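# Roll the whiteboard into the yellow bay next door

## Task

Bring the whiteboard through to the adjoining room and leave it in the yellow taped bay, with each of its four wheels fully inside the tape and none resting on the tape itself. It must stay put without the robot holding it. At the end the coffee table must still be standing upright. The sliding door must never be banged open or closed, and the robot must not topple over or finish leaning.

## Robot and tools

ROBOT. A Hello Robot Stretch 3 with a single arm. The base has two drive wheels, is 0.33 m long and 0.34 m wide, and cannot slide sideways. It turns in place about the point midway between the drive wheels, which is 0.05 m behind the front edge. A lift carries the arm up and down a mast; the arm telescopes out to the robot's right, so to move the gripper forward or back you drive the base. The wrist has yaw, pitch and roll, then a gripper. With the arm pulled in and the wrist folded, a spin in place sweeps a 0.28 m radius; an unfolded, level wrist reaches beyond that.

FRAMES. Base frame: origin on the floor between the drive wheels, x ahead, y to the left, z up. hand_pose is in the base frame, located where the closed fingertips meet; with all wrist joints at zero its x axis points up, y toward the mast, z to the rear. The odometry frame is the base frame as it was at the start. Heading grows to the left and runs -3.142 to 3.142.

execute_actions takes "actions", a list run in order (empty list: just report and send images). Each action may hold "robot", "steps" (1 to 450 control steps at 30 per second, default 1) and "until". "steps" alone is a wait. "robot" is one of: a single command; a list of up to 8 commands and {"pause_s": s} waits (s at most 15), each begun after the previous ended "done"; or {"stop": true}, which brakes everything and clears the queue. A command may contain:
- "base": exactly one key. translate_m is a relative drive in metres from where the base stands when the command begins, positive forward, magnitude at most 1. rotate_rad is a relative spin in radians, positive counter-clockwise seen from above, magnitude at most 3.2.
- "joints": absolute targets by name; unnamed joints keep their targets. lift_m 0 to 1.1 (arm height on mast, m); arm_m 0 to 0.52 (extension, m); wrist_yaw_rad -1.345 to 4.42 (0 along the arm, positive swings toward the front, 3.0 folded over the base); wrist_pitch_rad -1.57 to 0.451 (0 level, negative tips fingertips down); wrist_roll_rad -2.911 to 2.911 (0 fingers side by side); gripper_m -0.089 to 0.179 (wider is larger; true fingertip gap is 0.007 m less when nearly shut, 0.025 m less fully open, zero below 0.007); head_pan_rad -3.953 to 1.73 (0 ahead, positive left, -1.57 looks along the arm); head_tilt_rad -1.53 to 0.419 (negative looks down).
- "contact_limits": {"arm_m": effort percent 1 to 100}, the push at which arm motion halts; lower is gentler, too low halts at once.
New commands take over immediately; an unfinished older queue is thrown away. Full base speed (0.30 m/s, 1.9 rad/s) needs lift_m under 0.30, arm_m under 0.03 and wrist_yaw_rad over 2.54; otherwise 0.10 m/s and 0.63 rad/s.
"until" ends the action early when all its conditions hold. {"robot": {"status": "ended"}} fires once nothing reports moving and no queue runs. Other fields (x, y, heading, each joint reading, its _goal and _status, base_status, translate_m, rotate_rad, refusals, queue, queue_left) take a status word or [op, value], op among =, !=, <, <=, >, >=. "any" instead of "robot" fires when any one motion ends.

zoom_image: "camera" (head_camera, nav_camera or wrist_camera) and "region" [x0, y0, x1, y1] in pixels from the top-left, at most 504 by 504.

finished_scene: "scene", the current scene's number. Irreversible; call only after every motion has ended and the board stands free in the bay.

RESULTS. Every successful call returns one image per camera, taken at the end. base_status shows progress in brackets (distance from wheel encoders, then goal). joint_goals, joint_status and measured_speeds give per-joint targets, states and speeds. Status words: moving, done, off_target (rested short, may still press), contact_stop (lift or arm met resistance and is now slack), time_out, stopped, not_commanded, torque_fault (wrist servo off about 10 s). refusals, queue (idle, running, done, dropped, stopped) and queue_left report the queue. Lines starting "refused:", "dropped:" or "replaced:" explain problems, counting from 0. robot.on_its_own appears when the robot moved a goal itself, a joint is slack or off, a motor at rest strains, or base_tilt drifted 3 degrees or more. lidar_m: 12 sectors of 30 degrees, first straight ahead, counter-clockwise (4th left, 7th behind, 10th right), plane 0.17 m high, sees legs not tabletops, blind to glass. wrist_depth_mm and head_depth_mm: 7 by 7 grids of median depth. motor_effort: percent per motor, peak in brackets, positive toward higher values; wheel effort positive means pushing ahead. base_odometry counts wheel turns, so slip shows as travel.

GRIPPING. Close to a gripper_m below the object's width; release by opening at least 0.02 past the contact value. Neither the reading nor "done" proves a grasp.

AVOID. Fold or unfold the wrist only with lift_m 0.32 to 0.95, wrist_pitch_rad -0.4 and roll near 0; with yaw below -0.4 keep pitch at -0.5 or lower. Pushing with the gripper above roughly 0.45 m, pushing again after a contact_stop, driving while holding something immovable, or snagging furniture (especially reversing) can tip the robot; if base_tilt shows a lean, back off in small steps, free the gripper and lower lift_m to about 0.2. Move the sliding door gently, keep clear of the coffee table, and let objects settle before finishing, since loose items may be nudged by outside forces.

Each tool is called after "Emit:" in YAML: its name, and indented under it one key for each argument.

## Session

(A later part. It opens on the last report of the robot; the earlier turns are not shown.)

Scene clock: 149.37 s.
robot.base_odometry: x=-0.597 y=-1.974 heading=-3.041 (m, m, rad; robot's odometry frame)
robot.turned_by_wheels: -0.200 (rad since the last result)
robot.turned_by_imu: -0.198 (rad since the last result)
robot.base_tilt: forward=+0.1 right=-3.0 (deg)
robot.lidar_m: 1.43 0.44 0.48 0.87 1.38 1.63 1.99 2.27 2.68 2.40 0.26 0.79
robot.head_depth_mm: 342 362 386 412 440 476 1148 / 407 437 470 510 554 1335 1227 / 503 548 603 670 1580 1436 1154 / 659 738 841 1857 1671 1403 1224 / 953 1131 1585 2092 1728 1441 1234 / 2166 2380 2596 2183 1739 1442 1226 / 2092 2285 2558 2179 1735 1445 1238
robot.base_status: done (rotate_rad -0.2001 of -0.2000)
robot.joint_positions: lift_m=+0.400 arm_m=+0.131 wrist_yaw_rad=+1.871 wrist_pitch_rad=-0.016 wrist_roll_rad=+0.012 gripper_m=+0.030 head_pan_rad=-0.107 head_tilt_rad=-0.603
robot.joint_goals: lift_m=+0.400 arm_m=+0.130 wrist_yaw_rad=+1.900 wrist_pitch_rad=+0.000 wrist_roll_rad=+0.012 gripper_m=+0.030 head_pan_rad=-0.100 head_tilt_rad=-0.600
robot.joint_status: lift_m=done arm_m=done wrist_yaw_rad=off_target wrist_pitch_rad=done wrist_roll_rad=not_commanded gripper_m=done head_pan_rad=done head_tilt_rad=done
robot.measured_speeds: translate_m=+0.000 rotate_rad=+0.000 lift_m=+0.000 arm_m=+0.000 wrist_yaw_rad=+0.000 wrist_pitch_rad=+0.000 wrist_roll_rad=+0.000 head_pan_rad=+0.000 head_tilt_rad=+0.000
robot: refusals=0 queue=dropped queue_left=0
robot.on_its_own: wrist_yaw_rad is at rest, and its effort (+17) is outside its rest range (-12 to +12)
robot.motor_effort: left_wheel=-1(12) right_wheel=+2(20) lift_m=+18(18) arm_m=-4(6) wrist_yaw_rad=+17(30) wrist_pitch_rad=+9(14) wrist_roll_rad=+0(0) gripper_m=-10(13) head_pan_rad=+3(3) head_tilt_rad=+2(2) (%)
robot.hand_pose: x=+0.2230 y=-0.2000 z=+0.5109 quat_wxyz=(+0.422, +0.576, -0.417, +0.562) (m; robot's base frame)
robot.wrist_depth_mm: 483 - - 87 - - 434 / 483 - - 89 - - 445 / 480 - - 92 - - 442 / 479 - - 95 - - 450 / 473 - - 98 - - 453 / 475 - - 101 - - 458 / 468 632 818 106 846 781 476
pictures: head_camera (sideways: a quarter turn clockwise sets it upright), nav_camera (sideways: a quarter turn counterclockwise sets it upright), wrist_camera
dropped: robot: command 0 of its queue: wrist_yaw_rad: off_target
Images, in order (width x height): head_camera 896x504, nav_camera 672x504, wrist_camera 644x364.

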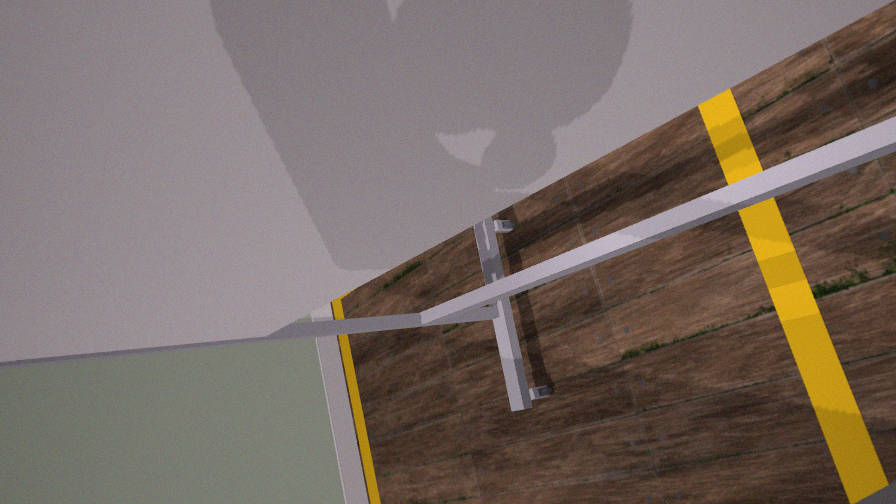

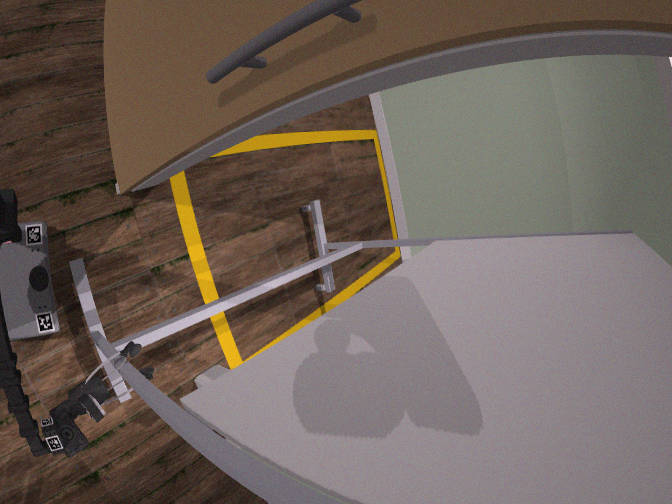

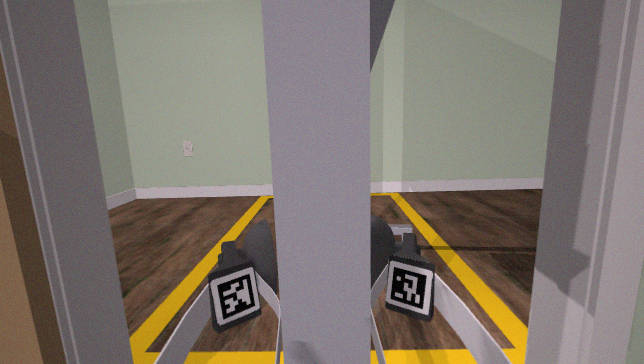

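Emit:
execute_actions:
  actions:
    - {"robot":[{"base":{"translate_m":0.15},"joints":{"arm_m":0.115,"wrist_yaw_rad":1.85}},{"base":{"translate_m":0.15},"joints":{"arm_m":0.09}}],"steps":450,"until":{"robot":{"status":"ended"}}}
    - {"robot":{"base":{"rotate_rad":0.2},"joints":{"arm_m":0.08,"wrist_yaw_rad":1.65}},"steps":450,"until":{"robot":{"status":"ended"}}}

Scene clock: 155.97 s.
robot.base_odometry: x=-0.896 y=-2.005 heading=-2.841 (m, m, rad; robot's odometry frame)
robot.turned_by_wheels: +0.199 (rad since the last result)
robot.turned_by_imu: +0.195 (rad since the last result)
robot.base_tilt: forward=+0.0 right=-2.9 (deg)
robot.lidar_m: 1.43 0.35 0.27 0.40 1.48 1.99 2.30 2.63 2.44 0.73 0.24 2.31
robot.head_depth_mm: 434 450 469 488 509 533 1190 / 563 593 625 659 733 1433 1177 / 809 866 935 1851 1665 1365 1229 / 1877 2061 2379 2020 1731 1434 1222 / 1898 2097 2378 2169 1737 1438 1232 / 1865 2079 2310 2171 1733 1443 1234 / 1859 2019 2266 2186 1735 1442 1236
robot.base_status: done (rotate_rad +0.1994 of +0.2000)
robot.joint_positions: lift_m=+0.400 arm_m=+0.080 wrist_yaw_rad=+1.632 wrist_pitch_rad=-0.029 wrist_roll_rad=+0.012 gripper_m=+0.030 head_pan_rad=-0.107 head_tilt_rad=-0.603
robot.joint_goals: lift_m=+0.400 arm_m=+0.080 wrist_yaw_rad=+1.650 wrist_pitch_rad=+0.000 wrist_roll_rad=+0.012 gripper_m=+0.030 head_pan_rad=-0.100 head_tilt_rad=-0.600
robot.joint_status: lift_m=done arm_m=done wrist_yaw_rad=done wrist_pitch_rad=done wrist_roll_rad=not_commanded gripper_m=done head_pan_rad=done head_tilt_rad=done
robot.measured_speeds: translate_m=+0.000 rotate_rad=+0.000 lift_m=+0.000 arm_m=+0.000 wrist_yaw_rad=+0.000 wrist_pitch_rad=+0.000 wrist_roll_rad=+0.000 head_pan_rad=+0.000 head_tilt_rad=+0.000
robot: refusals=0 queue=done queue_left=0
robot.motor_effort: left_wheel=-8(11) right_wheel=+12(21) lift_m=+17(17) arm_m=-2(6) wrist_yaw_rad=+10(18) wrist_pitch_rad=+16(17) wrist_roll_rad=+0(0) gripper_m=-13(13) head_pan_rad=+4(3) head_tilt_rad=+2(2) (%)
robot.hand_pose: x=+0.2336 y=-0.2096 z=+0.5076 quat_wxyz=(+0.489, +0.525, -0.479, +0.505) (m; robot's base frame)
robot.wrist_depth_mm: - - 47 46 46 - - / - - 48 47 48 - - / - - - 49 49 - - / - - - 51 51 - - / - - - 52 53 - - / - - 55 54 54 - - / 843 849 758 56 57 808 787
pictures: head_camera (sideways: a quarter turn clockwise sets it upright), nav_camera (sideways: a quarter turn counterclockwise sets it upright), wrist_camera
Images, in order (width x height): head_camera 896x504, nav_camera 672x504, wrist_camera 644x364.

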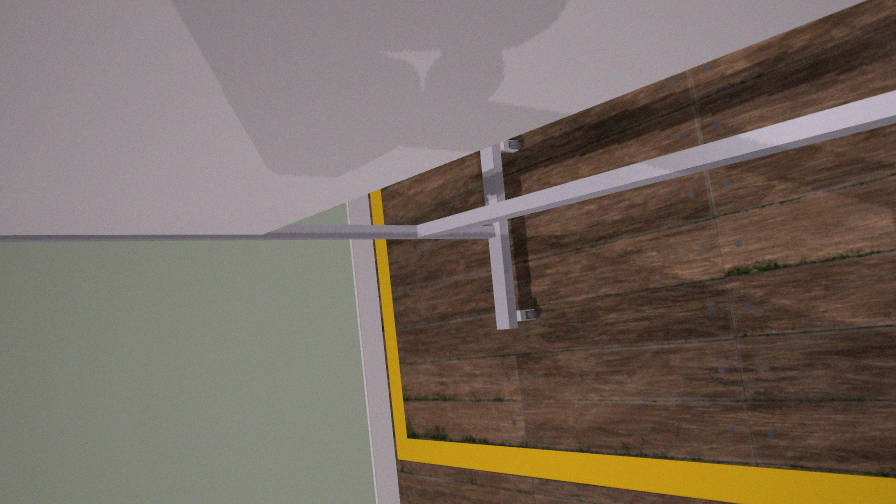

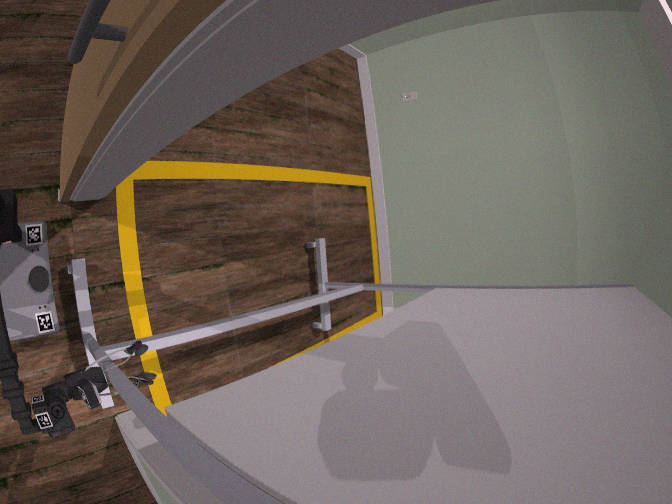

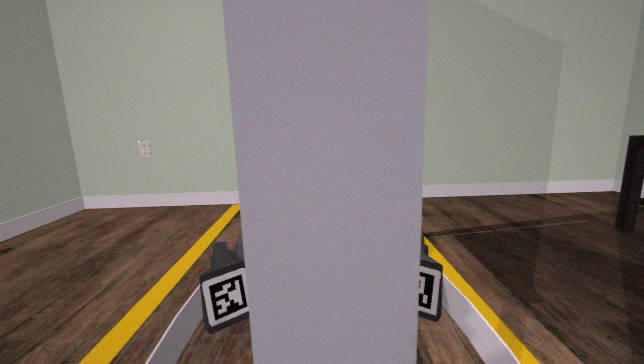

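Emit:
execute_actions:
  actions:
    - {"robot":[{"base":{"translate_m":0.42}},{"joints":{"gripper_m":0.12}},{"base":{"translate_m":-0.25},"joints":{"head_tilt_rad":-0.85,"wrist_yaw_rad":1.57,"wrist_pitch_rad":-0.3}}],"steps":450,"until":{"robot":{"status":"ended"}}}

Scene clock: 166.33 s.
robot.base_odometry: x=-1.058 y=-2.055 heading=-2.841 (m, m, rad; robot's odometry frame)
robot.turned_by_wheels: +0.000 (rad since the last result)
robot.turned_by_imu: -0.001 (rad since the last result)
robot.base_tilt: forward=-0.1 right=-2.9 (deg)
robot.lidar_m: 1.67 2.10 0.26 0.25 1.49 1.99 2.46 2.82 2.43 0.57 1.69 0.43
robot.head_depth_mm: 423 441 481 1553 1435 1224 1128 / 550 586 625 671 845 1208 1128 / 783 855 1922 1592 1391 1224 1132 / 1507 2134 1922 1660 1444 1267 1131 / 1850 2154 1931 1673 1439 1280 1133 / 1833 2124 1991 1675 1441 1272 1135 / 1795 2063 1989 1668 1441 1274 1139
robot.base_status: done (translate_m -0.2500 of -0.2500)
robot.joint_positions: lift_m=+0.400 arm_m=+0.080 wrist_yaw_rad=+1.573 wrist_pitch_rad=-0.314 wrist_roll_rad=+0.012 gripper_m=+0.120 head_pan_rad=-0.107 head_tilt_rad=-0.840
robot.joint_goals: lift_m=+0.400 arm_m=+0.080 wrist_yaw_rad=+1.570 wrist_pitch_rad=-0.300 wrist_roll_rad=+0.012 gripper_m=+0.120 head_pan_rad=-0.100 head_tilt_rad=-0.850
robot.joint_status: lift_m=done arm_m=done wrist_yaw_rad=done wrist_pitch_rad=done wrist_roll_rad=not_commanded gripper_m=done head_pan_rad=done head_tilt_rad=done
robot.measured_speeds: translate_m=+0.000 rotate_rad=+0.000 lift_m=+0.000 arm_m=+0.000 wrist_yaw_rad=+0.000 wrist_pitch_rad=+0.000 wrist_roll_rad=+0.000 head_pan_rad=+0.000 head_tilt_rad=+0.000
robot: refusals=0 queue=done queue_left=0
robot.motor_effort: left_wheel=-3(9) right_wheel=+2(21) lift_m=+17(17) arm_m=-2(1) wrist_yaw_rad=-2(10) wrist_pitch_rad=+8(17) wrist_roll_rad=+0(0) gripper_m=+0(83) head_pan_rad=+3(3) head_tilt_rad=-4(24) (%)
robot.hand_pose: x=+0.2148 y=-0.2249 z=+0.4370 quat_wxyz=(+0.570, +0.575, -0.418, +0.413) (m; robot's base frame)
robot.wrist_depth_mm: - - - - - - - / - - - - - - - / - - - - - - - / - - - - - - - / 890 901 884 870 893 867 856 / 711 732 703 675 695 724 691 / 589 480 486 480 478 557 581
pictures: head_camera (sideways: a quarter turn clockwise sets it upright), nav_camera (sideways: a quarter turn counterclockwise sets it upright), wrist_camera
Images, in order (width x height): head_camera 896x504, nav_camera 672x504, wrist_camera 644x364.

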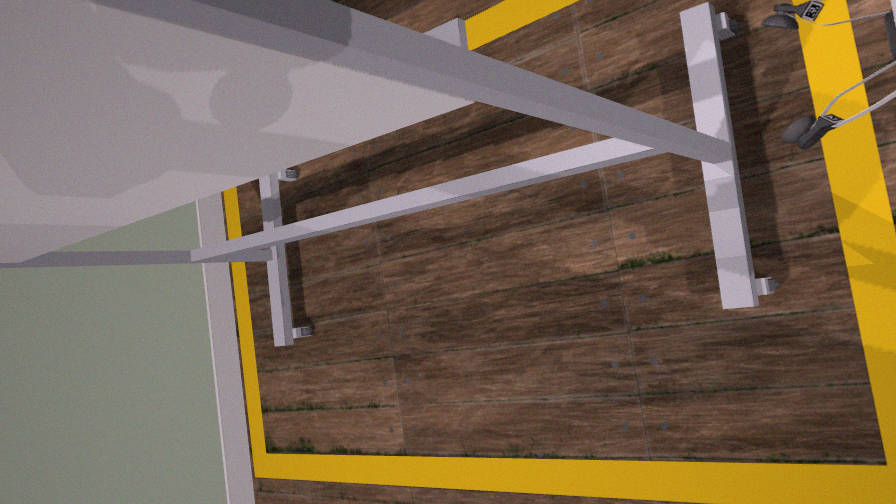

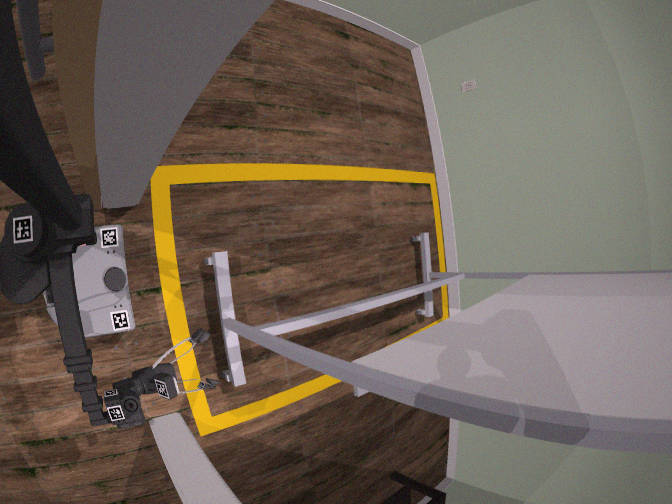

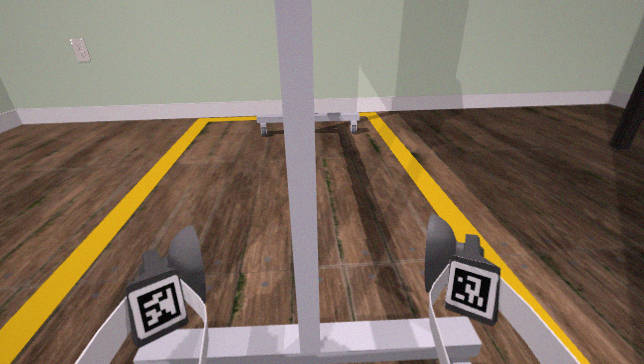

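All wheels inside.

Emit:
finished_scene:
  scene: 1

The scene is finished: the task was done.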